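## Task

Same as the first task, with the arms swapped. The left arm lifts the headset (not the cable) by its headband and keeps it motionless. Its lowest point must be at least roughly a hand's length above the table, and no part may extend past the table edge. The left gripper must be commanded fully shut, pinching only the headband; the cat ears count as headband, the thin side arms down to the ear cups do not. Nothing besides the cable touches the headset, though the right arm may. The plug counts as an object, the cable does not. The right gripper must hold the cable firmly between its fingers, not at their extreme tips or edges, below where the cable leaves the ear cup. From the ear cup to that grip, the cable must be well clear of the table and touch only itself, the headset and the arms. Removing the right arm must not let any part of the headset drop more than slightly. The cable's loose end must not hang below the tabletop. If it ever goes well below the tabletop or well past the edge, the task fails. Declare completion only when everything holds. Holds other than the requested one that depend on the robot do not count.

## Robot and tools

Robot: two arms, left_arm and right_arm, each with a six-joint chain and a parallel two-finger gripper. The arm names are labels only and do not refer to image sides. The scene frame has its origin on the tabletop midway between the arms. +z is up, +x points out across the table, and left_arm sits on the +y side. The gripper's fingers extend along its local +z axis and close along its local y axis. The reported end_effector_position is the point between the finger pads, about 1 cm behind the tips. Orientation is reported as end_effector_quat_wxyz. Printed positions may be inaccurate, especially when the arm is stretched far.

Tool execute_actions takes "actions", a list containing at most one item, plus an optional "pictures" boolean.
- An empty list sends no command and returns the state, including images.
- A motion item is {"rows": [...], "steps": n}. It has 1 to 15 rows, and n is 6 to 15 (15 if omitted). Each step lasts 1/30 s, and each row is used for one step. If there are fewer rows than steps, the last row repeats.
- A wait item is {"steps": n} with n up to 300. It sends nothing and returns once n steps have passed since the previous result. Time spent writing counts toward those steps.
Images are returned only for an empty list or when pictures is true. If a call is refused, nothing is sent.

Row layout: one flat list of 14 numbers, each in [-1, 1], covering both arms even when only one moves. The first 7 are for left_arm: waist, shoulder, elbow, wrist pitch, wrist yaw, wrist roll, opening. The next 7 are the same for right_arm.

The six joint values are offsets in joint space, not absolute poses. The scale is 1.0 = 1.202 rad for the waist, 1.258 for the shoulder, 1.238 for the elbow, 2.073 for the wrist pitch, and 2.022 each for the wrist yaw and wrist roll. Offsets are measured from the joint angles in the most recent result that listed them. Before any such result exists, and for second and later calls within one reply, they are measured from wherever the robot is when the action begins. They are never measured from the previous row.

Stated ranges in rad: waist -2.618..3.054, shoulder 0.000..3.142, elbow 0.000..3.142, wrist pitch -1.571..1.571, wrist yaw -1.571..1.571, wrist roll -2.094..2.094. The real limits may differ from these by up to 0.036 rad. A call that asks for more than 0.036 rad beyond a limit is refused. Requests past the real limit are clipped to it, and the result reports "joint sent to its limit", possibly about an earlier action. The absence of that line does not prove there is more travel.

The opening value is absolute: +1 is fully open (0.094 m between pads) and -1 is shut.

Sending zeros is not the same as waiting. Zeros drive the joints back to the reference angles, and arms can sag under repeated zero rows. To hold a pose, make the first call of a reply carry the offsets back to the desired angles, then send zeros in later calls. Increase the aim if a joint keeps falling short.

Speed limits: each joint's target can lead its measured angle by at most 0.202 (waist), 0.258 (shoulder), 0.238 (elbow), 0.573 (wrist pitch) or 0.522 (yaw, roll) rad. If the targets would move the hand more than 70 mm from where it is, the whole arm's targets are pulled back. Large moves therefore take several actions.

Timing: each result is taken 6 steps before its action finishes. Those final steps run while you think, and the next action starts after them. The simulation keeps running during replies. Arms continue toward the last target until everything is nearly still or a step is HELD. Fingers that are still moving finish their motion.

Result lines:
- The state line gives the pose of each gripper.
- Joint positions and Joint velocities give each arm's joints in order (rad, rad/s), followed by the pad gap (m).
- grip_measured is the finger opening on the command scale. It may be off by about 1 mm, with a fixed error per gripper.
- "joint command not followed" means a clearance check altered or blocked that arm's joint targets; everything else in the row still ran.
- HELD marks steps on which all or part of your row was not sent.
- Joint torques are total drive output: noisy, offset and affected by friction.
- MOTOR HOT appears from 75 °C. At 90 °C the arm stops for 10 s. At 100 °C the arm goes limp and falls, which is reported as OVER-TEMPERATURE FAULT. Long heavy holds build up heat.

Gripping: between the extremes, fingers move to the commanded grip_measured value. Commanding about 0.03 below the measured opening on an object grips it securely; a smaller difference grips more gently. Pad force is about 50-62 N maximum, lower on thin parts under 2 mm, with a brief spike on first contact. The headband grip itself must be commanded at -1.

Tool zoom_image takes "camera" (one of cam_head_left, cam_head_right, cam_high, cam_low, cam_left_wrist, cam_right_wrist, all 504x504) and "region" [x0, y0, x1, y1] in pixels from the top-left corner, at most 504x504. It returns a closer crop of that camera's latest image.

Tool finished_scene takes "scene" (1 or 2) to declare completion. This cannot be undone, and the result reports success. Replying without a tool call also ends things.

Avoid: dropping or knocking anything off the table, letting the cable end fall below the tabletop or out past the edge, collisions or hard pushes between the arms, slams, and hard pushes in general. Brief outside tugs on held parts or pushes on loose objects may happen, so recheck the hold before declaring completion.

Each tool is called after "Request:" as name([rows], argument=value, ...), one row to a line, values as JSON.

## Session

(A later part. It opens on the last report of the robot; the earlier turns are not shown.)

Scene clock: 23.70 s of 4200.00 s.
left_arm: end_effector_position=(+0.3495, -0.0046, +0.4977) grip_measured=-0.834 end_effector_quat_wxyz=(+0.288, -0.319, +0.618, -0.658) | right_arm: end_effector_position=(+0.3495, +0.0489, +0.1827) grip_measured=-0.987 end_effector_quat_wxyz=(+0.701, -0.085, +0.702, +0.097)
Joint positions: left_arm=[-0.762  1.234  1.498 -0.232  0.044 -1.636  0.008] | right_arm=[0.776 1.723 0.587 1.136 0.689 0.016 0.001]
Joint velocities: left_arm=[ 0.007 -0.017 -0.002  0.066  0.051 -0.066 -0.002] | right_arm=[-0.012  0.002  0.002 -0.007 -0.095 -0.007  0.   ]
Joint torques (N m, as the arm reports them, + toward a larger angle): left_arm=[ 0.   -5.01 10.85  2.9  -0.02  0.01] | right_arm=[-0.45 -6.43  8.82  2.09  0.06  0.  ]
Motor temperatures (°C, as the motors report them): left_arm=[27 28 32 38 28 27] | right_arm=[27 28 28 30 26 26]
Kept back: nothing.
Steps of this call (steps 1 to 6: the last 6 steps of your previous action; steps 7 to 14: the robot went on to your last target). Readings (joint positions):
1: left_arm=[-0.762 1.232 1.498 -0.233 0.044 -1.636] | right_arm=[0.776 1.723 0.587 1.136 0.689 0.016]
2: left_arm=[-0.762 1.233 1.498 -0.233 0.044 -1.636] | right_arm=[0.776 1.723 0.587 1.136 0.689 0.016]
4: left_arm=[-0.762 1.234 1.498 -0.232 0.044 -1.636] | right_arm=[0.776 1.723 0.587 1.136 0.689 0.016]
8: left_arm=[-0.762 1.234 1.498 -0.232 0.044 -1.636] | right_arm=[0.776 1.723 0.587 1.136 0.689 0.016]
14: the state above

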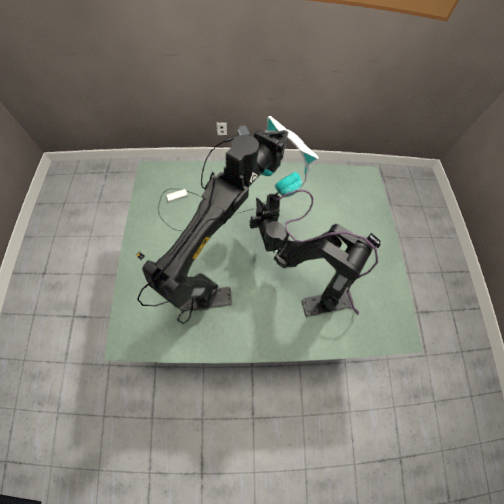

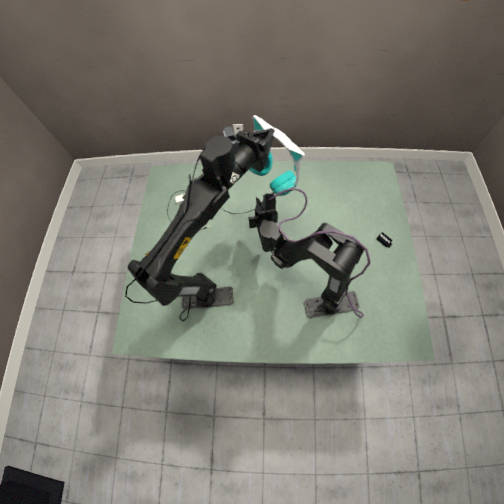

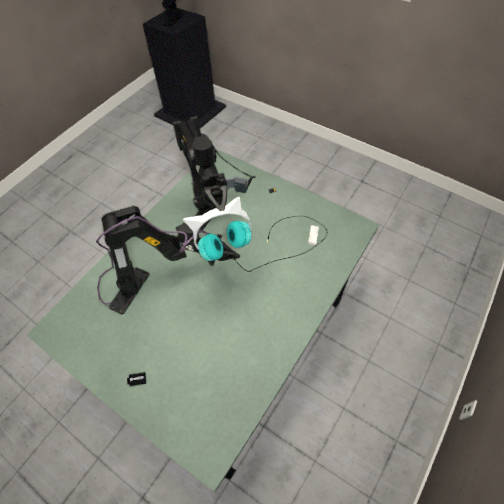

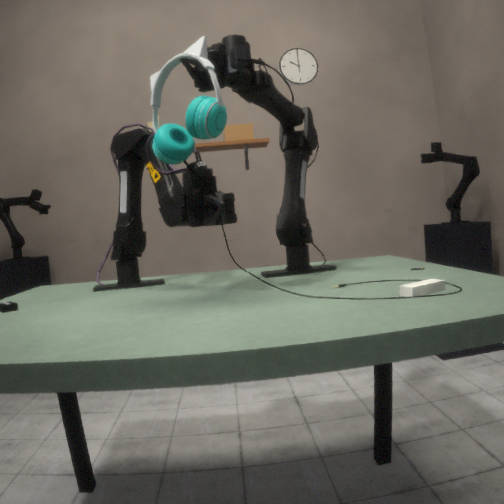

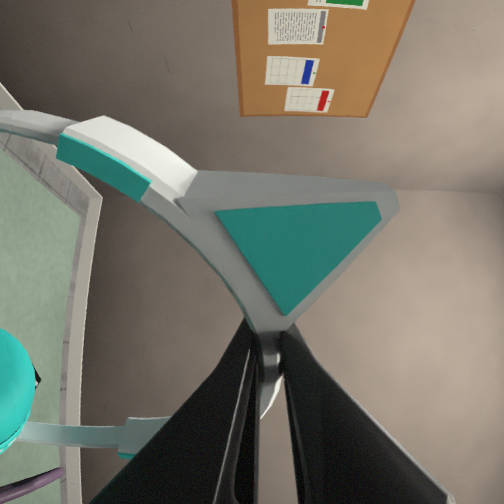

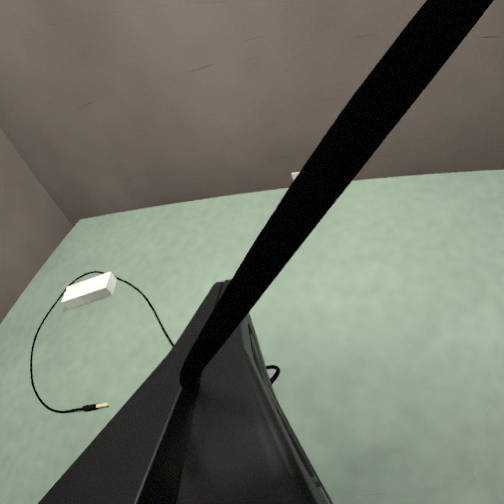

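Request:
execute_actions([
  {"rows":[[0,0,0.03,0.03,0,0,-1,0,0,0.02,0.01,0,0,-0.6],[0,0,0.03,0.03,0,0,-1,0,0,0.02,0.01,0,0,-0.5],[0,0,0.03,0.03,0,0,-1,0.015,-0.02,0.01,0.01,0.01,0,-0.5],[0,0,0.03,0.03,0,0,-1,0.03,-0.035,0,0.01,0.02,0,-0.5],[0,0,0.03,0.03,0,0,-1,0.03,-0.035,0,0.01,0.02,0,-0.5],[0,0,0.03,0.03,0,0,-1,0.03,-0.035,0,0.01,0.02,0,-0.5],[0,0,0.03,0.03,0,0,-1,0.03,-0.035,0,0.01,0.02,0,-0.5],[0,0,0.03,0.03,0,0,-1,0.03,-0.035,0,0.01,0.02,0,-0.75],[0,0,0.03,0.03,0,0,-1,0.03,-0.035,0,0.01,0.02,0,-0.9],[0,0,0.03,0.03,0,0,-1,0.03,-0.035,0,0.01,0.02,0,-1]],"steps":15},
])

Request:
execute_actions([
  {"steps":14},
], pictures=true)

Scene clock: 24.73 s of 4200.00 s.
left_arm: end_effector_position=(+0.3495, -0.0046, +0.4977) grip_measured=-0.834 end_effector_quat_wxyz=(+0.288, -0.319, +0.618, -0.658) | right_arm: end_effector_position=(+0.3414, +0.0540, +0.1903) grip_measured=-0.810 end_effector_quat_wxyz=(+0.705, -0.082, +0.697, +0.104)
Joint positions: left_arm=[-0.762  1.234  1.498 -0.232  0.044 -1.636  0.008] | right_arm=[0.806 1.706 0.587 1.141 0.714 0.016 0.009]
Joint velocities: left_arm=[-0.002 -0.002 -0.017 -0.125 -0.037 -0.007 -0.001] | right_arm=[ 0.007 -0.037 -0.002  0.007  0.051  0.037 -0.176]
Joint torques (N m, as the arm reports them, + toward a larger angle): left_arm=[ 0.   -4.51 10.83  2.93 -0.02  0.  ] | right_arm=[ 0.33 -8.33  6.57  1.99  0.1   0.01]
Motor temperatures (°C, as the motors report them): left_arm=[27 27 32 38 28 27] | right_arm=[27 28 28 30 26 26]
Steps of this call (steps 1 to 15: the robot went on to your last target; steps 16 to 22: nothing new was sent; steps 23 to 31: the first 9 steps of this action). Readings (joint positions):
23: left_arm=[-0.762 1.234 1.498 -0.232 0.044 -1.636] | right_arm=[0.776 1.723 0.587 1.136 0.689 0.016]
24: left_arm=[-0.762 1.234 1.498 -0.232 0.044 -1.636] | right_arm=[0.776 1.723 0.587 1.136 0.689 0.016]
26: left_arm=[-0.762 1.234 1.498 -0.232 0.044 -1.636] | right_arm=[0.781 1.721 0.587 1.137 0.698 0.016]
30: left_arm=[-0.762 1.234 1.498 -0.232 0.044 -1.636] | right_arm=[0.805 1.708 0.587 1.140 0.712 0.016]
31: the state above

Scene clock: 25.20 s of 4200.00 s.
left_arm: end_effector_position=(+0.3495, -0.0046, +0.4977) grip_measured=-0.834 end_effector_quat_wxyz=(+0.288, -0.319, +0.618, -0.658) | right_arm: end_effector_position=(+0.3418, +0.0521, +0.1909) grip_measured=-0.986 end_effector_quat_wxyz=(+0.706, -0.078, +0.696, +0.101)
Joint positions: left_arm=[-0.762  1.234  1.498 -0.232  0.044 -1.636  0.008] | right_arm=[0.806 1.705 0.587 1.142 0.725 0.016 0.001]
Joint velocities: left_arm=[-0.002 -0.002  0.002  0.066 -0.022 -0.037  0.   ] | right_arm=[ 0.012  0.007 -0.002 -0.037 -0.022 -0.007 -0.001]
Joint torques (N m, as the arm reports them, + toward a larger angle): left_arm=[ 0.03 -4.49 10.86  2.93 -0.02  0.  ] | right_arm=[ 0.44 -8.47  6.5   2.01  0.08  0.  ]
Motor temperatures (°C, as the motors report them): left_arm=[27 27 32 38 28 27] | right_arm=[27 29 28 30 26 26]
Kept back: nothing.
Steps of this call (steps 1 to 6: the last 6 steps of your previous action; steps 7 to 14: the robot went on to your last target). Readings (joint positions):
1: left_arm=[-0.762 1.234 1.498 -0.232 0.044 -1.636] | right_arm=[0.806 1.705 0.587 1.142 0.716 0.016]
2: left_arm=[-0.762 1.234 1.498 -0.232 0.044 -1.636] | right_arm=[0.806 1.705 0.587 1.142 0.718 0.016]
4: left_arm=[-0.762 1.234 1.498 -0.232 0.044 -1.636] | right_arm=[0.806 1.705 0.587 1.142 0.721 0.016]
8: left_arm=[-0.762 1.234 1.498 -0.232 0.044 -1.636] | right_arm=[0.806 1.705 0.587 1.142 0.723 0.016]
14: the state above

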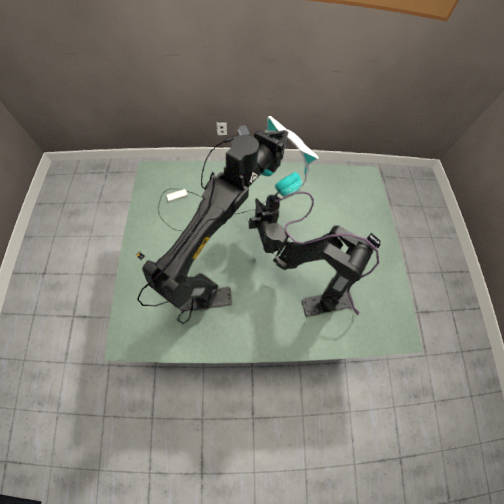

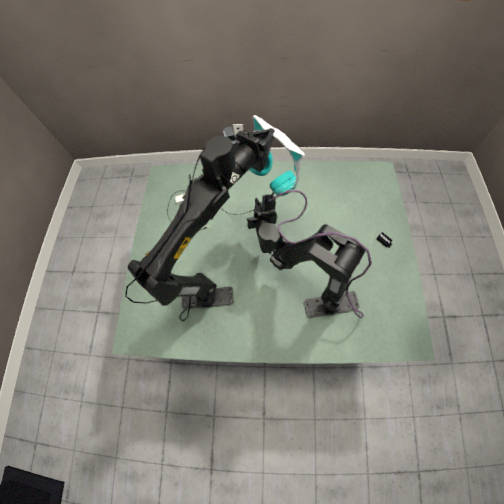

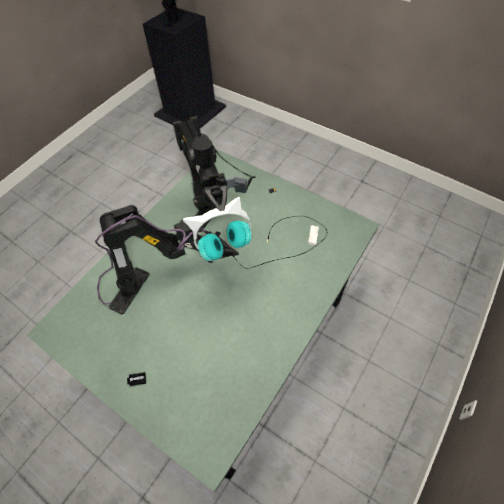

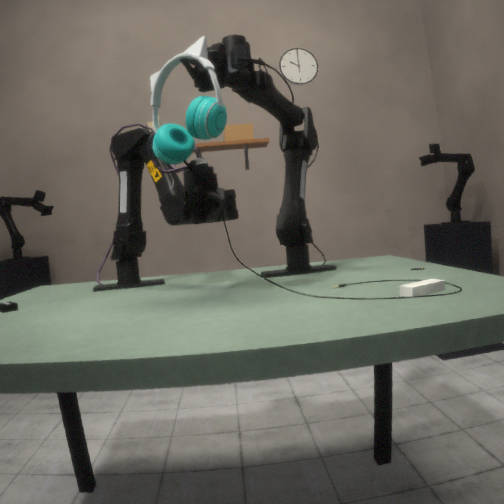

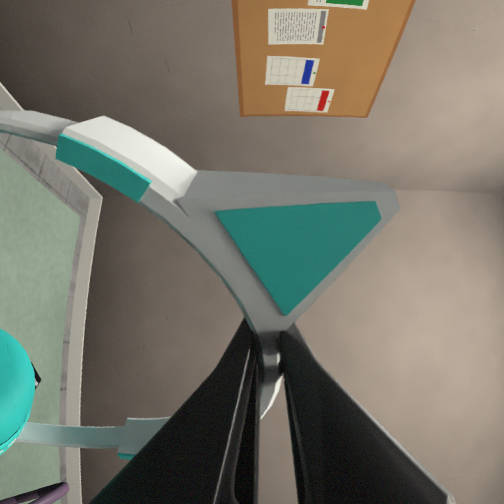

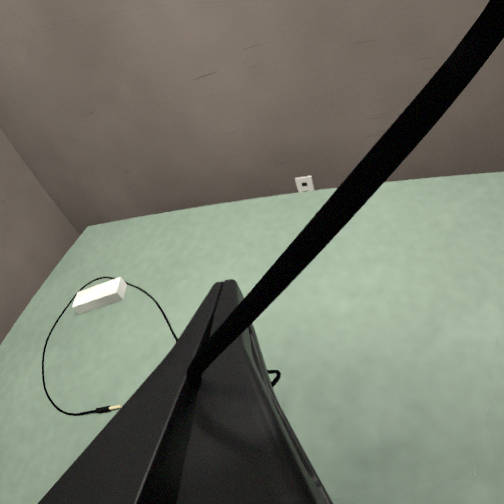

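Request:
execute_actions(actions=[], pictures=true)

Request:
zoom_image(camera="cam_right_wrist", region=[100,150,400,450])

Scene clock: 25.80 s of 4200.00 s.
left_arm: end_effector_position=(+0.3495, -0.0046, +0.4977) grip_measured=-0.834 end_effector_quat_wxyz=(+0.288, -0.319, +0.618, -0.658) | right_arm: end_effector_position=(+0.3418, +0.0520, +0.1909) grip_measured=-0.986 end_effector_quat_wxyz=(+0.706, -0.077, +0.697, +0.101)
Joint positions: left_arm=[-0.762  1.234  1.498 -0.232  0.044 -1.636  0.008] | right_arm=[0.806 1.705 0.587 1.142 0.725 0.016 0.001]
Joint velocities: left_arm=[-0.007 -0.002 -0.017  0.051 -0.022  0.007  0.001] | right_arm=[-0.007 -0.012  0.002  0.022  0.022 -0.022 -0.   ]
Joint torques (N m, as the arm reports them, + toward a larger angle): left_arm=[-0.01 -4.51 10.9   2.92 -0.03  0.  ] | right_arm=[ 0.44 -8.49  6.53  2.01  0.07  0.01]
Motor temperatures (°C, as the motors report them): left_arm=[27 27 33 38 28 27] | right_arm=[27 29 28 30 26 26]
Kept back: nothing.
Steps of this call (steps 1 to 18: the robot went on to your last target). Readings (joint positions):
1: left_arm=[-0.762 1.234 1.498 -0.232 0.044 -1.636] | right_arm=[0.806 1.705 0.587 1.142 0.725 0.016]
2: left_arm=[-0.762 1.234 1.498 -0.232 0.044 -1.636] | right_arm=[0.806 1.705 0.587 1.142 0.725 0.016]
4: left_arm=[-0.762 1.234 1.498 -0.232 0.044 -1.636] | right_arm=[0.806 1.705 0.587 1.142 0.725 0.016]
8: left_arm=[-0.762 1.234 1.498 -0.232 0.044 -1.636] | right_arm=[0.806 1.705 0.587 1.142 0.725 0.016]
18: the state above

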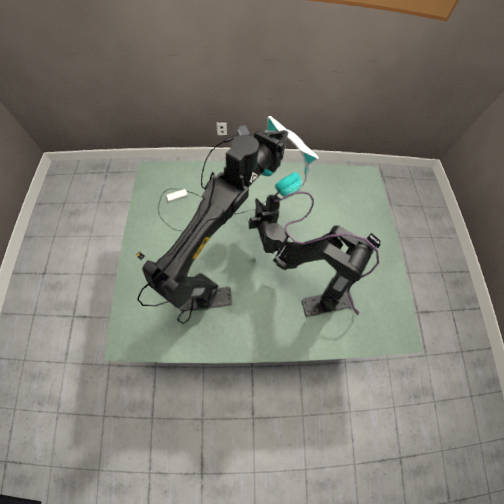

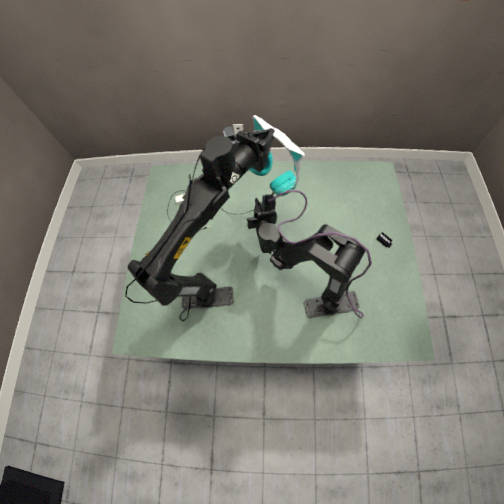

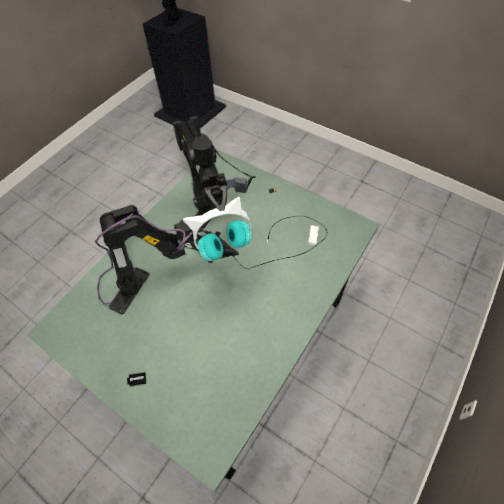

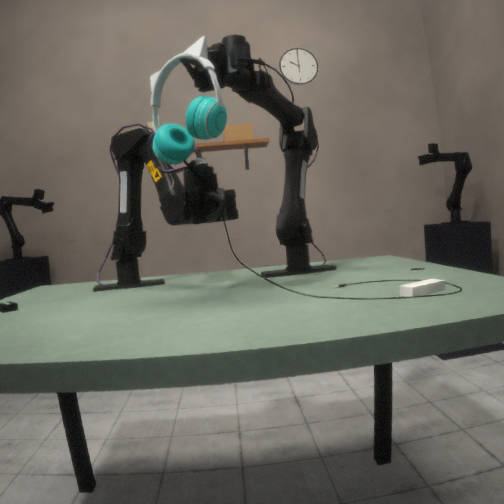

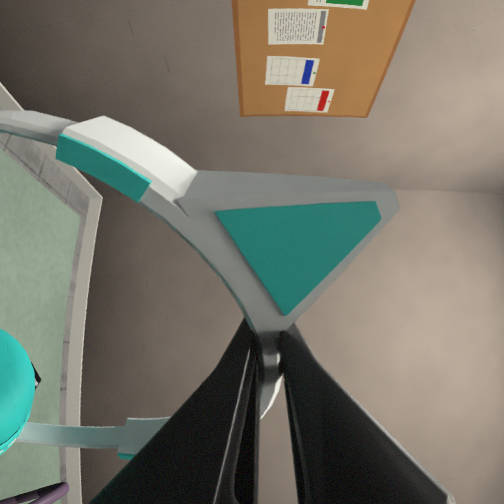

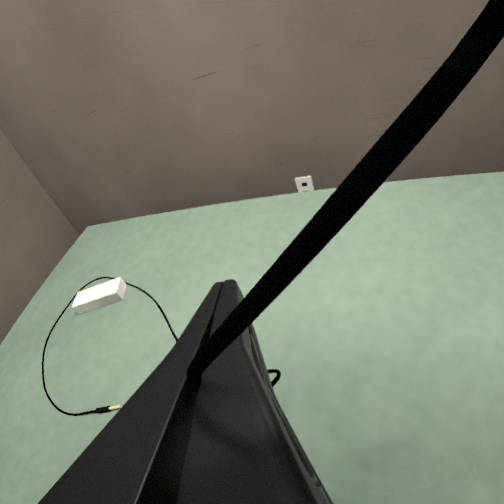

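Region (100, 150, 400, 450) of cam_right_wrist's 504x504 image, scaled by 1.680, with more detail than that image has.

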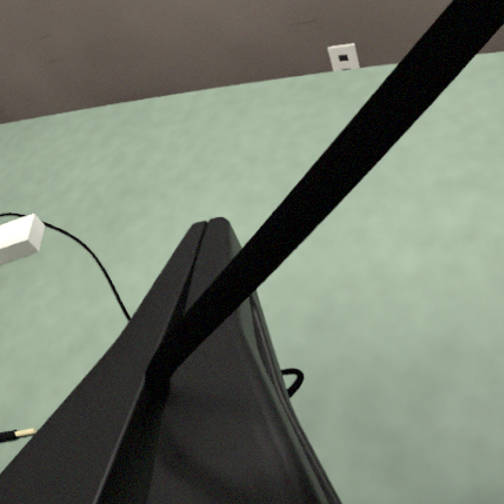

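Request:
execute_actions([
  {"rows":[[0,0,0.03,0.03,0,0,-1,0,0,0.02,0.01,0,0,-0.4],[0,0,0.03,0.03,0,0,-1,0,0,0.02,0.01,0,0,-0.4],[0,0,0.03,0.03,0,0,-1,0,0,0.02,0.01,0,0,-0.4],[0,0,0.03,0.03,0,0,-1,0,0,0.02,0.01,0,0,-0.4],[0,0,0.03,0.03,0,0,-1,0.02,-0.02,0.02,0.01,0.01,0,-0.4],[0,0,0.03,0.03,0,0,-1,0.04,-0.045,0.02,0.01,0.027,0,-0.4]],"steps":15},
])

Request:
execute_actions([
  {"steps":12},
], pictures=true)

Scene clock: 26.43 s of 4200.00 s.
left_arm: end_effector_position=(+0.3495, -0.0046, +0.4977) grip_measured=-0.834 end_effector_quat_wxyz=(+0.288, -0.319, +0.618, -0.658) | right_arm: end_effector_position=(+0.3314, +0.0578, +0.2000) grip_measured=-0.402 end_effector_quat_wxyz=(+0.711, -0.073, +0.691, +0.111)
Joint positions: left_arm=[-0.762  1.234  1.498 -0.232  0.044 -1.636  0.008] | right_arm=[0.844 1.683 0.587 1.145 0.755 0.016 0.028]
Joint velocities: left_arm=[-0.012  0.002 -0.012 -0.007  0.022 -0.051  0.   ] | right_arm=[ 0.188 -0.173  0.017  0.007  0.11  -0.051 -0.   ]
Joint torques (N m, as the arm reports them, + toward a larger angle): left_arm=[ 0.02 -4.52 10.84  2.93 -0.04  0.  ] | right_arm=[-0.19 -8.18  8.98  1.96  0.15  0.02]
Motor temperatures (°C, as the motors report them): left_arm=[27 27 33 39 28 27] | right_arm=[27 29 28 30 26 26]
Steps of this call (steps 1 to 10: the robot went on to your last target; steps 11 to 19: the first 9 steps of this action). Readings (joint positions):
11: left_arm=[-0.762 1.234 1.498 -0.232 0.044 -1.636] | right_arm=[0.806 1.705 0.587 1.143 0.725 0.016]
12: left_arm=[-0.762 1.234 1.498 -0.232 0.044 -1.636] | right_arm=[0.806 1.705 0.587 1.144 0.725 0.016]
14: left_arm=[-0.762 1.234 1.498 -0.232 0.044 -1.636] | right_arm=[0.806 1.705 0.587 1.144 0.725 0.016]
18: left_arm=[-0.762 1.234 1.498 -0.232 0.044 -1.636] | right_arm=[0.836 1.690 0.587 1.143 0.751 0.016]
19: the state above

Scene clock: 26.83 s of 4200.00 s.
left_arm: end_effector_position=(+0.3495, -0.0046, +0.4977) grip_measured=-0.834 end_effector_quat_wxyz=(+0.288, -0.319, +0.618, -0.658) | right_arm: end_effector_position=(+0.3301, +0.0557, +0.2051) grip_measured=-0.402 end_effector_quat_wxyz=(+0.715, -0.064, +0.688, +0.111)
Joint positions: left_arm=[-0.762  1.234  1.498 -0.232  0.044 -1.636  0.008] | right_arm=[0.85  1.673 0.587 1.152 0.774 0.016 0.028]
Joint velocities: left_arm=[-0.012  0.007 -0.002  0.081 -0.022 -0.037 -0.   ] | right_arm=[-0.002  0.007  0.017 -0.022 -0.022  0.022 -0.001]
Joint torques (N m, as the arm reports them, + toward a larger angle): left_arm=[ 0.04 -4.49 10.9   2.93 -0.03  0.01] | right_arm=[ 0.33 -8.11  8.96  1.94  0.06 -0.01]
Motor temperatures (°C, as the motors report them): left_arm=[27 27 33 39 28 27] | right_arm=[27 29 28 30 26 26]
Kept back: nothing.
Steps of this call (steps 1 to 6: the last 6 steps of your previous action; steps 7 to 12: the robot went on to your last target). Readings (joint positions):
1: left_arm=[-0.762 1.234 1.498 -0.232 0.044 -1.636] | right_arm=[0.849 1.678 0.587 1.147 0.757 0.016]
2: left_arm=[-0.762 1.234 1.498 -0.232 0.044 -1.636] | right_arm=[0.850 1.675 0.587 1.150 0.760 0.016]
4: left_arm=[-0.762 1.234 1.498 -0.232 0.044 -1.636] | right_arm=[0.850 1.673 0.587 1.152 0.766 0.016]
8: left_arm=[-0.762 1.234 1.498 -0.232 0.044 -1.636] | right_arm=[0.850 1.673 0.587 1.152 0.772 0.016]
12: the state above

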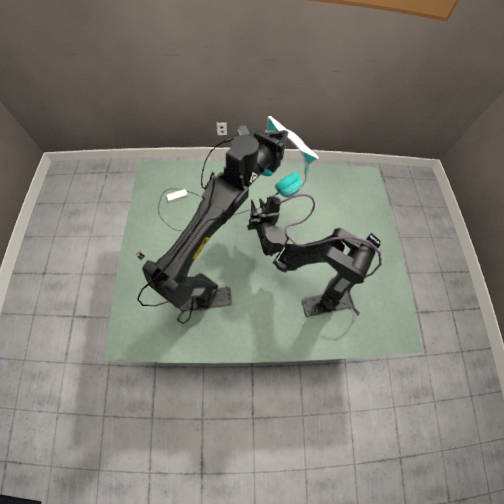

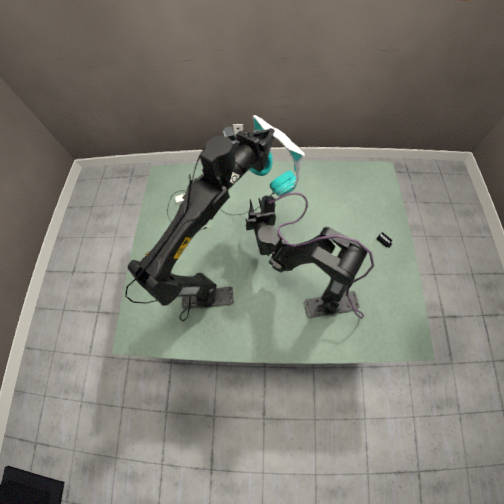

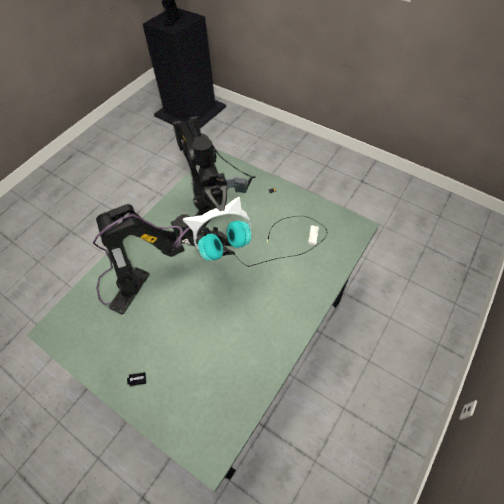

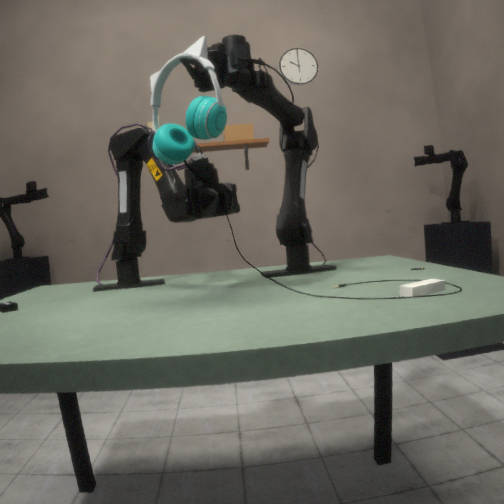

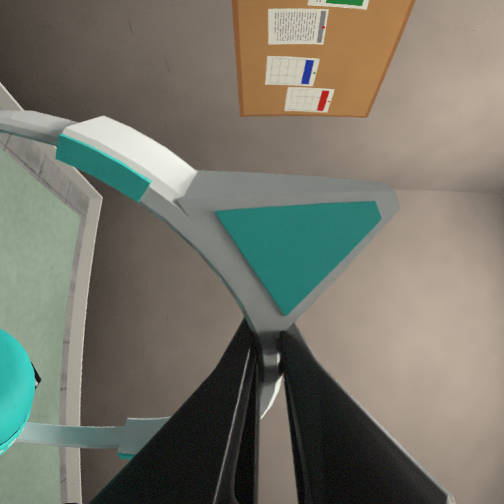

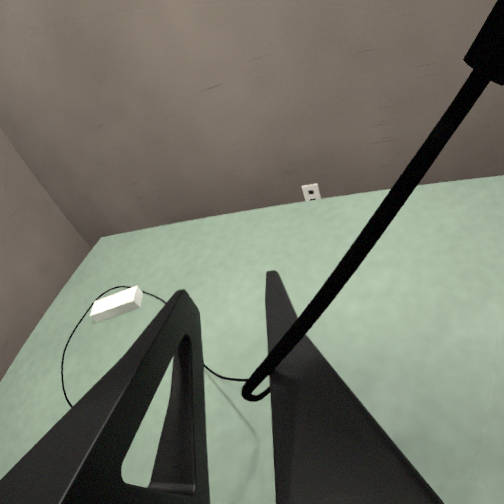

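Request:
execute_actions([
  {"rows":[[0,0,0.03,0.03,0,0,-1,0.01,-0.012,-0.02,0.02,0.006,0,-0.4],[0,0,0.03,0.03,0,0,-1,0.022,-0.026,-0.06,0.034,0.012,0,-0.4]],"steps":15},
])

Request:
execute_actions([
  {"steps":14},
], pictures=true)

Scene clock: 27.70 s of 4200.00 s.
left_arm: end_effector_position=(+0.3495, -0.0046, +0.4977) grip_measured=-0.834 end_effector_quat_wxyz=(+0.288, -0.319, +0.618, -0.658) | right_arm: end_effector_position=(+0.3181, +0.0467, +0.1903) grip_measured=-0.402 end_effector_quat_wxyz=(+0.710, -0.071, +0.693, +0.106)
Joint positions: left_arm=[-0.762  1.234  1.498 -0.232  0.044 -1.636  0.008] | right_arm=[0.87  1.666 0.515 1.193 0.791 0.016 0.028]
Joint velocities: left_arm=[-0.002  0.022 -0.007 -0.007 -0.066 -0.022  0.   ] | right_arm=[-0.002 -0.002  0.007  0.081 -0.051  0.037  0.   ]
Joint torques (N m, as the arm reports them, + toward a larger angle): left_arm=[ 0.02 -4.47 10.81  2.93 -0.02  0.  ] | right_arm=[ 0.54 -7.76  6.11  1.97  0.08 -0.01]
Motor temperatures (°C, as the motors report them): left_arm=[27 27 33 39 28 27] | right_arm=[27 29 28 30 26 26]
Steps of this call (steps 1 to 17: the robot went on to your last target; steps 18 to 26: the first 9 steps of this action). Readings (joint positions):
18: left_arm=[-0.762 1.234 1.498 -0.232 0.044 -1.636] | right_arm=[0.851 1.673 0.585 1.155 0.775 0.016]
19: left_arm=[-0.762 1.234 1.498 -0.232 0.044 -1.636] | right_arm=[0.854 1.673 0.574 1.167 0.777 0.016]
21: left_arm=[-0.762 1.234 1.498 -0.232 0.044 -1.636] | right_arm=[0.864 1.667 0.539 1.186 0.783 0.016]
25: left_arm=[-0.762 1.234 1.498 -0.232 0.044 -1.636] | right_arm=[0.870 1.666 0.515 1.191 0.791 0.016]
26: the state above

Scene clock: 28.17 s of 4200.00 s.
left_arm: end_effector_position=(+0.3495, -0.0046, +0.4977) grip_measured=-0.834 end_effector_quat_wxyz=(+0.288, -0.319, +0.618, -0.658) | right_arm: end_effector_position=(+0.3181, +0.0462, +0.1927) grip_measured=-0.402 end_effector_quat_wxyz=(+0.712, -0.067, +0.690, +0.108)
Joint positions: left_arm=[-0.762  1.234  1.498 -0.232  0.044 -1.636  0.008] | right_arm=[0.87  1.666 0.515 1.205 0.793 0.016 0.028]
Joint velocities: left_arm=[ 0.002 -0.002 -0.002 -0.022 -0.037 -0.022  0.   ] | right_arm=[ 0.007  0.012 -0.002 -0.022 -0.007 -0.037  0.   ]
Joint torques (N m, as the arm reports them, + toward a larger angle): left_arm=[ 0.03 -4.58 10.89  2.93 -0.02  0.  ] | right_arm=[ 0.53 -7.89  6.07  2.01  0.04 -0.01]
Motor temperatures (°C, as the motors report them): left_arm=[27 27 33 39 28 27] | right_arm=[27 29 28 30 26 26]
Kept back: nothing.
Steps of this call (steps 1 to 6: the last 6 steps of your previous action; steps 7 to 14: the robot went on to your last target). Readings (joint positions):
1: left_arm=[-0.762 1.234 1.498 -0.232 0.044 -1.636] | right_arm=[0.870 1.666 0.515 1.197 0.791 0.016]
2: left_arm=[-0.762 1.234 1.498 -0.232 0.044 -1.636] | right_arm=[0.870 1.666 0.515 1.199 0.792 0.016]
4: left_arm=[-0.762 1.234 1.498 -0.232 0.044 -1.636] | right_arm=[0.870 1.666 0.515 1.201 0.793 0.016]
8: left_arm=[-0.762 1.234 1.498 -0.232 0.044 -1.636] | right_arm=[0.870 1.666 0.515 1.204 0.793 0.016]
14: the state above

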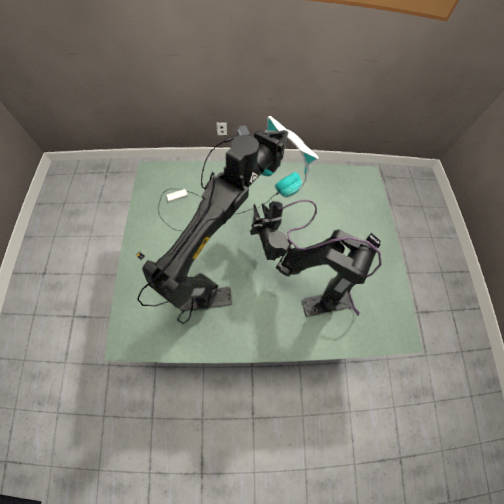

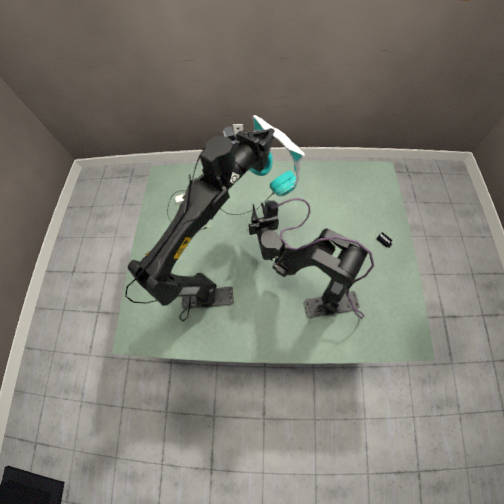

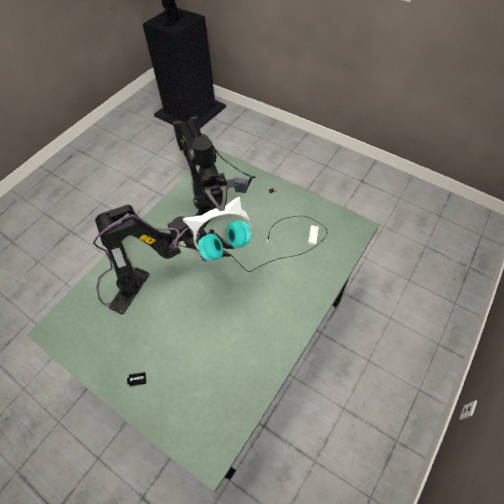

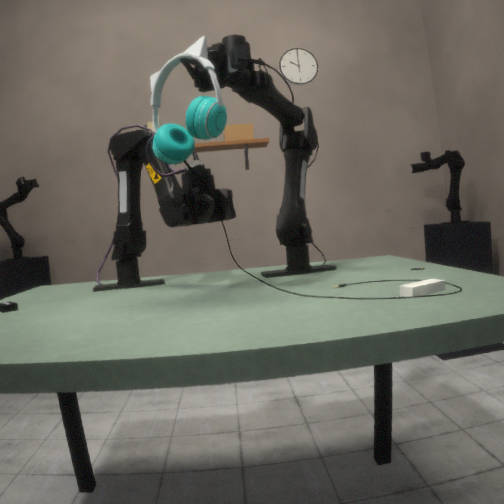

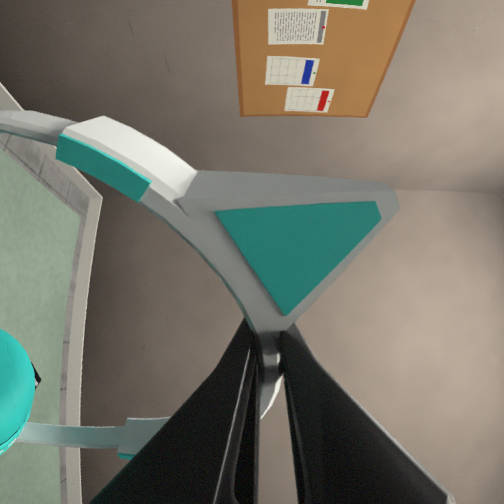

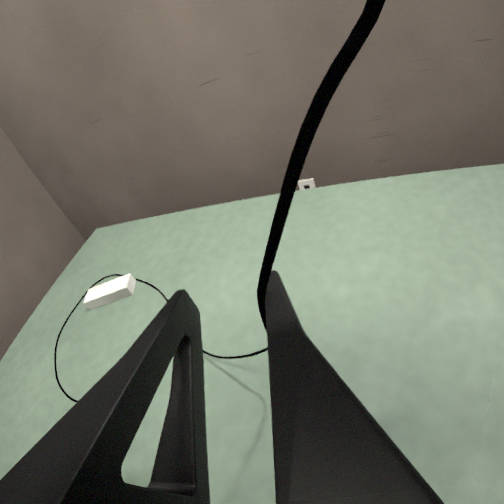

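Request:
execute_actions([
  {"rows":[[0,0,0.03,0.03,0,0,-1,0,0.006,0.025,0.01,0,0,-0.7],[0,0,0.03,0.03,0,0,-1,0,0.006,0.025,0.01,0,0,-0.7],[0,0,0.03,0.03,0,0,-1,0,0.006,0.025,0.01,0,0,-0.85],[0,0,0.03,0.03,0,0,-1,0,0.006,0.025,0.01,0,0,-0.85],[0,0,0.03,0.03,0,0,-1,0,0.006,0.025,0.01,0,0,-1]],"steps":15},
])

Request:
execute_actions([
  {"steps":14},
], pictures=true)

Scene clock: 28.90 s of 4200.00 s.
left_arm: end_effector_position=(+0.3495, -0.0046, +0.4977) grip_measured=-0.834 end_effector_quat_wxyz=(+0.288, -0.319, +0.618, -0.658) | right_arm: end_effector_position=(+0.3181, +0.0461, +0.1936) grip_measured=-0.978 end_effector_quat_wxyz=(+0.713, -0.066, +0.689, +0.110)
Joint positions: left_arm=[-0.762  1.234  1.498 -0.232  0.044 -1.636  0.008] | right_arm=[0.87  1.666 0.515 1.21  0.793 0.016 0.001]
Joint velocities: left_arm=[-0.002 -0.002  0.007 -0.022 -0.066 -0.037 -0.002] | right_arm=[-0.002 -0.012  0.007  0.022 -0.037  0.007 -0.   ]
Joint torques (N m, as the arm reports them, + toward a larger angle): left_arm=[ 0.06 -4.44 10.83  2.94 -0.03  0.03] | right_arm=[ 0.   -5.18  9.28  1.98 -0.01  0.  ]
Motor temperatures (°C, as the motors report them): left_arm=[27 27 33 40 28 27] | right_arm=[27 29 28 30 26 26]
Steps of this call (steps 1 to 13: the robot went on to your last target; steps 14 to 22: the first 9 steps of this action). Readings (joint positions):
14: left_arm=[-0.762 1.234 1.498 -0.232 0.044 -1.636] | right_arm=[0.870 1.666 0.515 1.206 0.793 0.016]
15: left_arm=[-0.762 1.234 1.498 -0.232 0.044 -1.636] | right_arm=[0.870 1.666 0.515 1.207 0.793 0.016]
17: left_arm=[-0.762 1.234 1.498 -0.232 0.044 -1.636] | right_arm=[0.870 1.666 0.515 1.208 0.793 0.016]
21: left_arm=[-0.762 1.234 1.498 -0.232 0.044 -1.636] | right_arm=[0.870 1.666 0.515 1.210 0.793 0.016]
22: the state above

Scene clock: 29.37 s of 4200.00 s.
left_arm: end_effector_position=(+0.3495, -0.0046, +0.4977) grip_measured=-0.834 end_effector_quat_wxyz=(+0.288, -0.319, +0.618, -0.658) | right_arm: end_effector_position=(+0.3181, +0.0461, +0.1937) grip_measured=-0.978 end_effector_quat_wxyz=(+0.713, -0.065, +0.689, +0.110)
Joint positions: left_arm=[-0.762  1.234  1.498 -0.232  0.044 -1.636  0.008] | right_arm=[0.87  1.666 0.515 1.21  0.793 0.016 0.001]
Joint velocities: left_arm=[-0.017 -0.007 -0.002 -0.037  0.022  0.037  0.001] | right_arm=[-0.007 -0.007  0.012  0.022 -0.051  0.007 -0.001]
Joint torques (N m, as the arm reports them, + toward a larger angle): left_arm=[-0.07 -4.49 10.86  2.92 -0.01  0.01] | right_arm=[ 0.01 -5.19  9.25  1.98 -0.01  0.  ]
Motor temperatures (°C, as the motors report them): left_arm=[27 27 33 40 28 27] | right_arm=[27 29 28 30 26 26]
Kept back: nothing.
Steps of this call (steps 1 to 6: the last 6 steps of your previous action; steps 7 to 14: the robot went on to your last target). Readings (joint positions):
1: left_arm=[-0.762 1.234 1.498 -0.232 0.044 -1.636] | right_arm=[0.870 1.666 0.515 1.210 0.793 0.016]
2: left_arm=[-0.762 1.234 1.498 -0.232 0.044 -1.636] | right_arm=[0.870 1.666 0.515 1.210 0.793 0.016]
4: left_arm=[-0.762 1.234 1.498 -0.232 0.044 -1.636] | right_arm=[0.870 1.666 0.515 1.210 0.793 0.016]
8: left_arm=[-0.762 1.234 1.498 -0.232 0.044 -1.636] | right_arm=[0.870 1.666 0.515 1.210 0.793 0.016]
14: the state above

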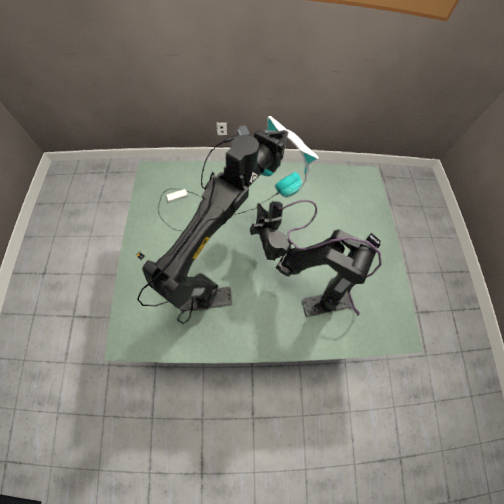

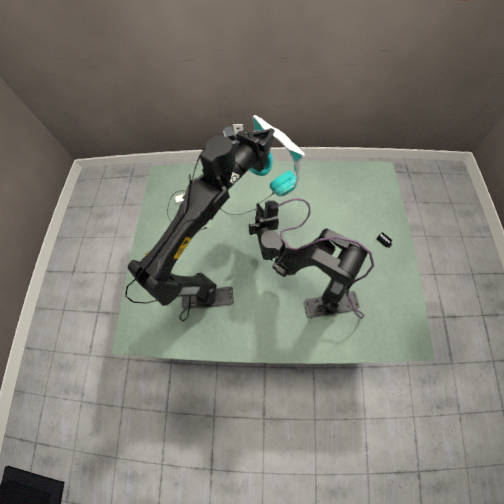

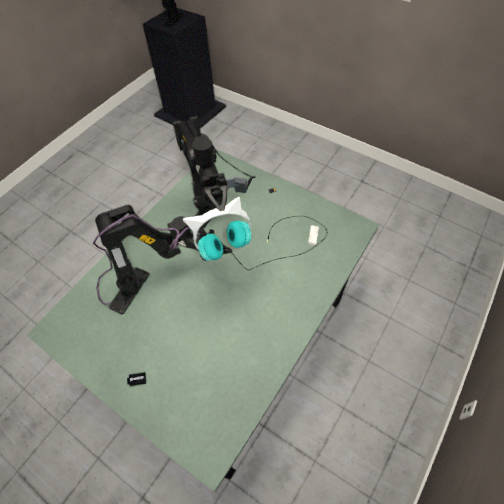

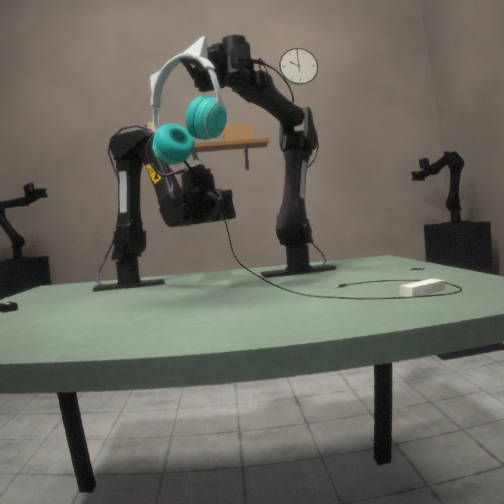

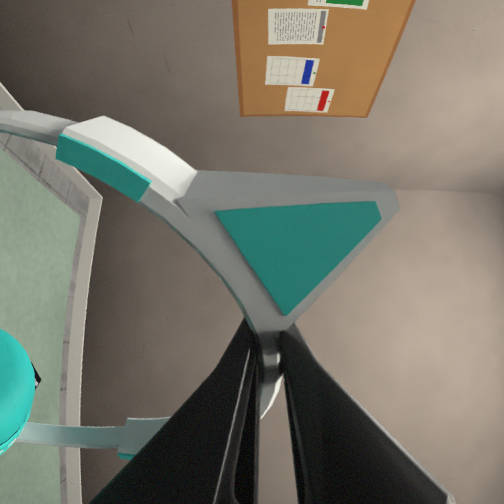

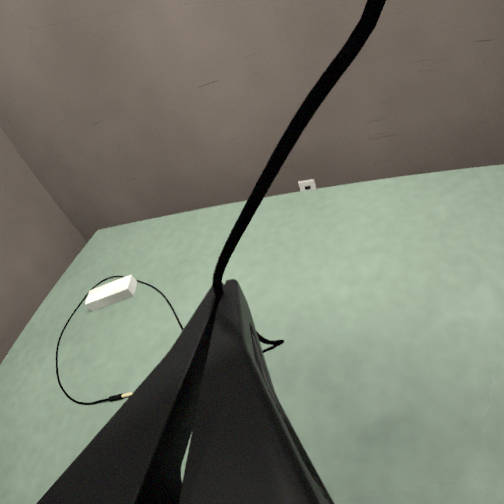

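Request:
execute_actions([
  {"rows":[[0,0,0.03,0.03,0,0,-1,0,0,0.02,0.01,0,0,-0.55],[0,0,0.03,0.03,0,0,-1,0,0,0.02,0.01,0,0,-0.55],[0,0,0.03,0.03,0,0,-1,0,0,0.02,0.01,0,0,-0.55],[0,0,0.03,0.03,0,0,-1,-0.005,0.005,0.03,0.005,-0.003,0,-0.55],[0,0,0.03,0.03,0,0,-1,-0.012,0.012,0.045,-0.002,-0.007,0,-0.55]],"steps":15},
])

Request:
execute_actions([
  {"steps":10},
], pictures=true)

Scene clock: 30.00 s of 4200.00 s.
left_arm: end_effector_position=(+0.3495, -0.0046, +0.4977) grip_measured=-0.834 end_effector_quat_wxyz=(+0.288, -0.319, +0.618, -0.658) | right_arm: end_effector_position=(+0.3226, +0.0503, +0.2011) grip_measured=-0.552 end_effector_quat_wxyz=(+0.718, -0.059, +0.684, +0.115)
Joint positions: left_arm=[-0.762  1.234  1.498 -0.232  0.044 -1.636  0.008] | right_arm=[0.863 1.673 0.545 1.209 0.788 0.016 0.021]
Joint velocities: left_arm=[ 0.012 -0.007 -0.007 -0.037  0.007 -0.051  0.001] | right_arm=[-0.007 -0.007  0.071  0.022 -0.022 -0.037  0.   ]
Joint torques (N m, as the arm reports them, + toward a larger angle): left_arm=[ 0.   -4.49 10.84  2.92 -0.02  0.  ] | right_arm=[-0.69 -5.33  8.63  1.76 -0.09  0.  ]
Motor temperatures (°C, as the motors report them): left_arm=[27 27 33 40 28 27] | right_arm=[27 29 28 30 26 26]
Steps of this call (steps 1 to 10: the robot went on to your last target; steps 11 to 19: the first 9 steps of this action). Readings (joint positions):
11: left_arm=[-0.762 1.234 1.498 -0.232 0.044 -1.636] | right_arm=[0.870 1.666 0.515 1.211 0.793 0.016]
12: left_arm=[-0.762 1.234 1.498 -0.232 0.044 -1.636] | right_arm=[0.870 1.666 0.515 1.212 0.793 0.016]
14: left_arm=[-0.762 1.234 1.498 -0.232 0.044 -1.636] | right_arm=[0.870 1.666 0.516 1.212 0.793 0.016]
18: left_arm=[-0.762 1.234 1.498 -0.232 0.044 -1.636] | right_arm=[0.864 1.673 0.542 1.209 0.789 0.016]
19: the state above

Scene clock: 30.33 s of 4200.00 s.
left_arm: end_effector_position=(+0.3495, -0.0046, +0.4977) grip_measured=-0.834 end_effector_quat_wxyz=(+0.288, -0.319, +0.618, -0.658) | right_arm: end_effector_position=(+0.3228, +0.0507, +0.2014) grip_measured=-0.552 end_effector_quat_wxyz=(+0.718, -0.060, +0.684, +0.116)
Joint positions: left_arm=[-0.762  1.234  1.498 -0.232  0.044 -1.636  0.008] | right_arm=[0.863 1.673 0.546 1.208 0.787 0.016 0.021]
Joint velocities: left_arm=[ 0.002  0.007 -0.017 -0.066  0.022 -0.037 -0.001] | right_arm=[-0.007  0.002 -0.012 -0.051 -0.051 -0.007 -0.   ]
Joint torques (N m, as the arm reports them, + toward a larger angle): left_arm=[ 0.04 -4.51 10.9   2.93 -0.03  0.01] | right_arm=[-0.66 -5.28  8.85  1.78 -0.11  0.01]
Motor temperatures (°C, as the motors report them): left_arm=[27 27 33 40 28 27] | right_arm=[27 29 28 30 26 26]
Kept back: nothing.
Steps of this call (steps 1 to 6: the last 6 steps of your previous action; steps 7 to 10: the robot went on to your last target). Readings (joint positions):
1: left_arm=[-0.762 1.234 1.498 -0.232 0.044 -1.636] | right_arm=[0.863 1.673 0.546 1.209 0.788 0.016]
2: left_arm=[-0.762 1.234 1.498 -0.232 0.044 -1.636] | right_arm=[0.863 1.673 0.546 1.209 0.787 0.016]
4: left_arm=[-0.762 1.234 1.498 -0.232 0.044 -1.636] | right_arm=[0.863 1.673 0.546 1.208 0.787 0.016]
8: left_arm=[-0.762 1.234 1.498 -0.232 0.044 -1.636] | right_arm=[0.863 1.673 0.546 1.208 0.787 0.016]
10: the state above

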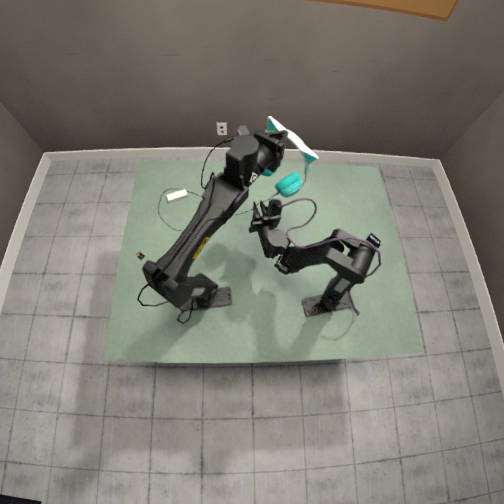

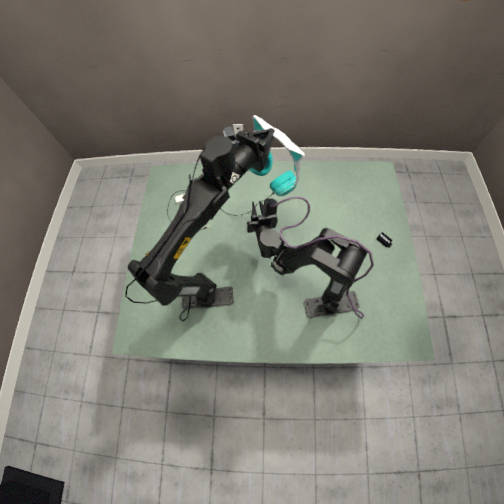

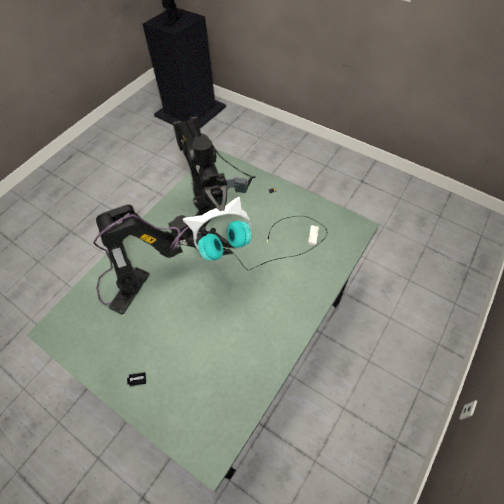

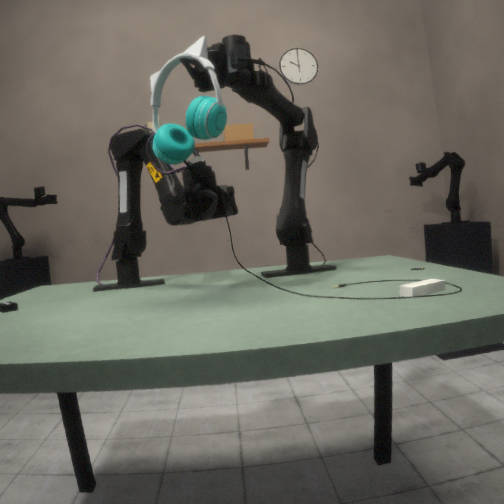

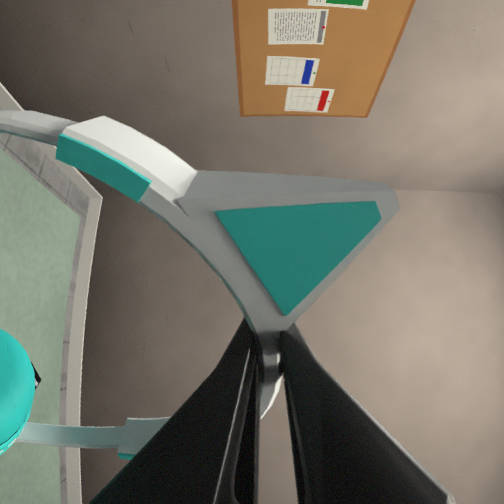

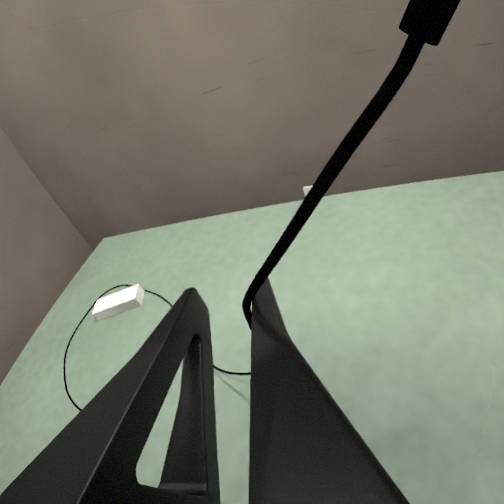

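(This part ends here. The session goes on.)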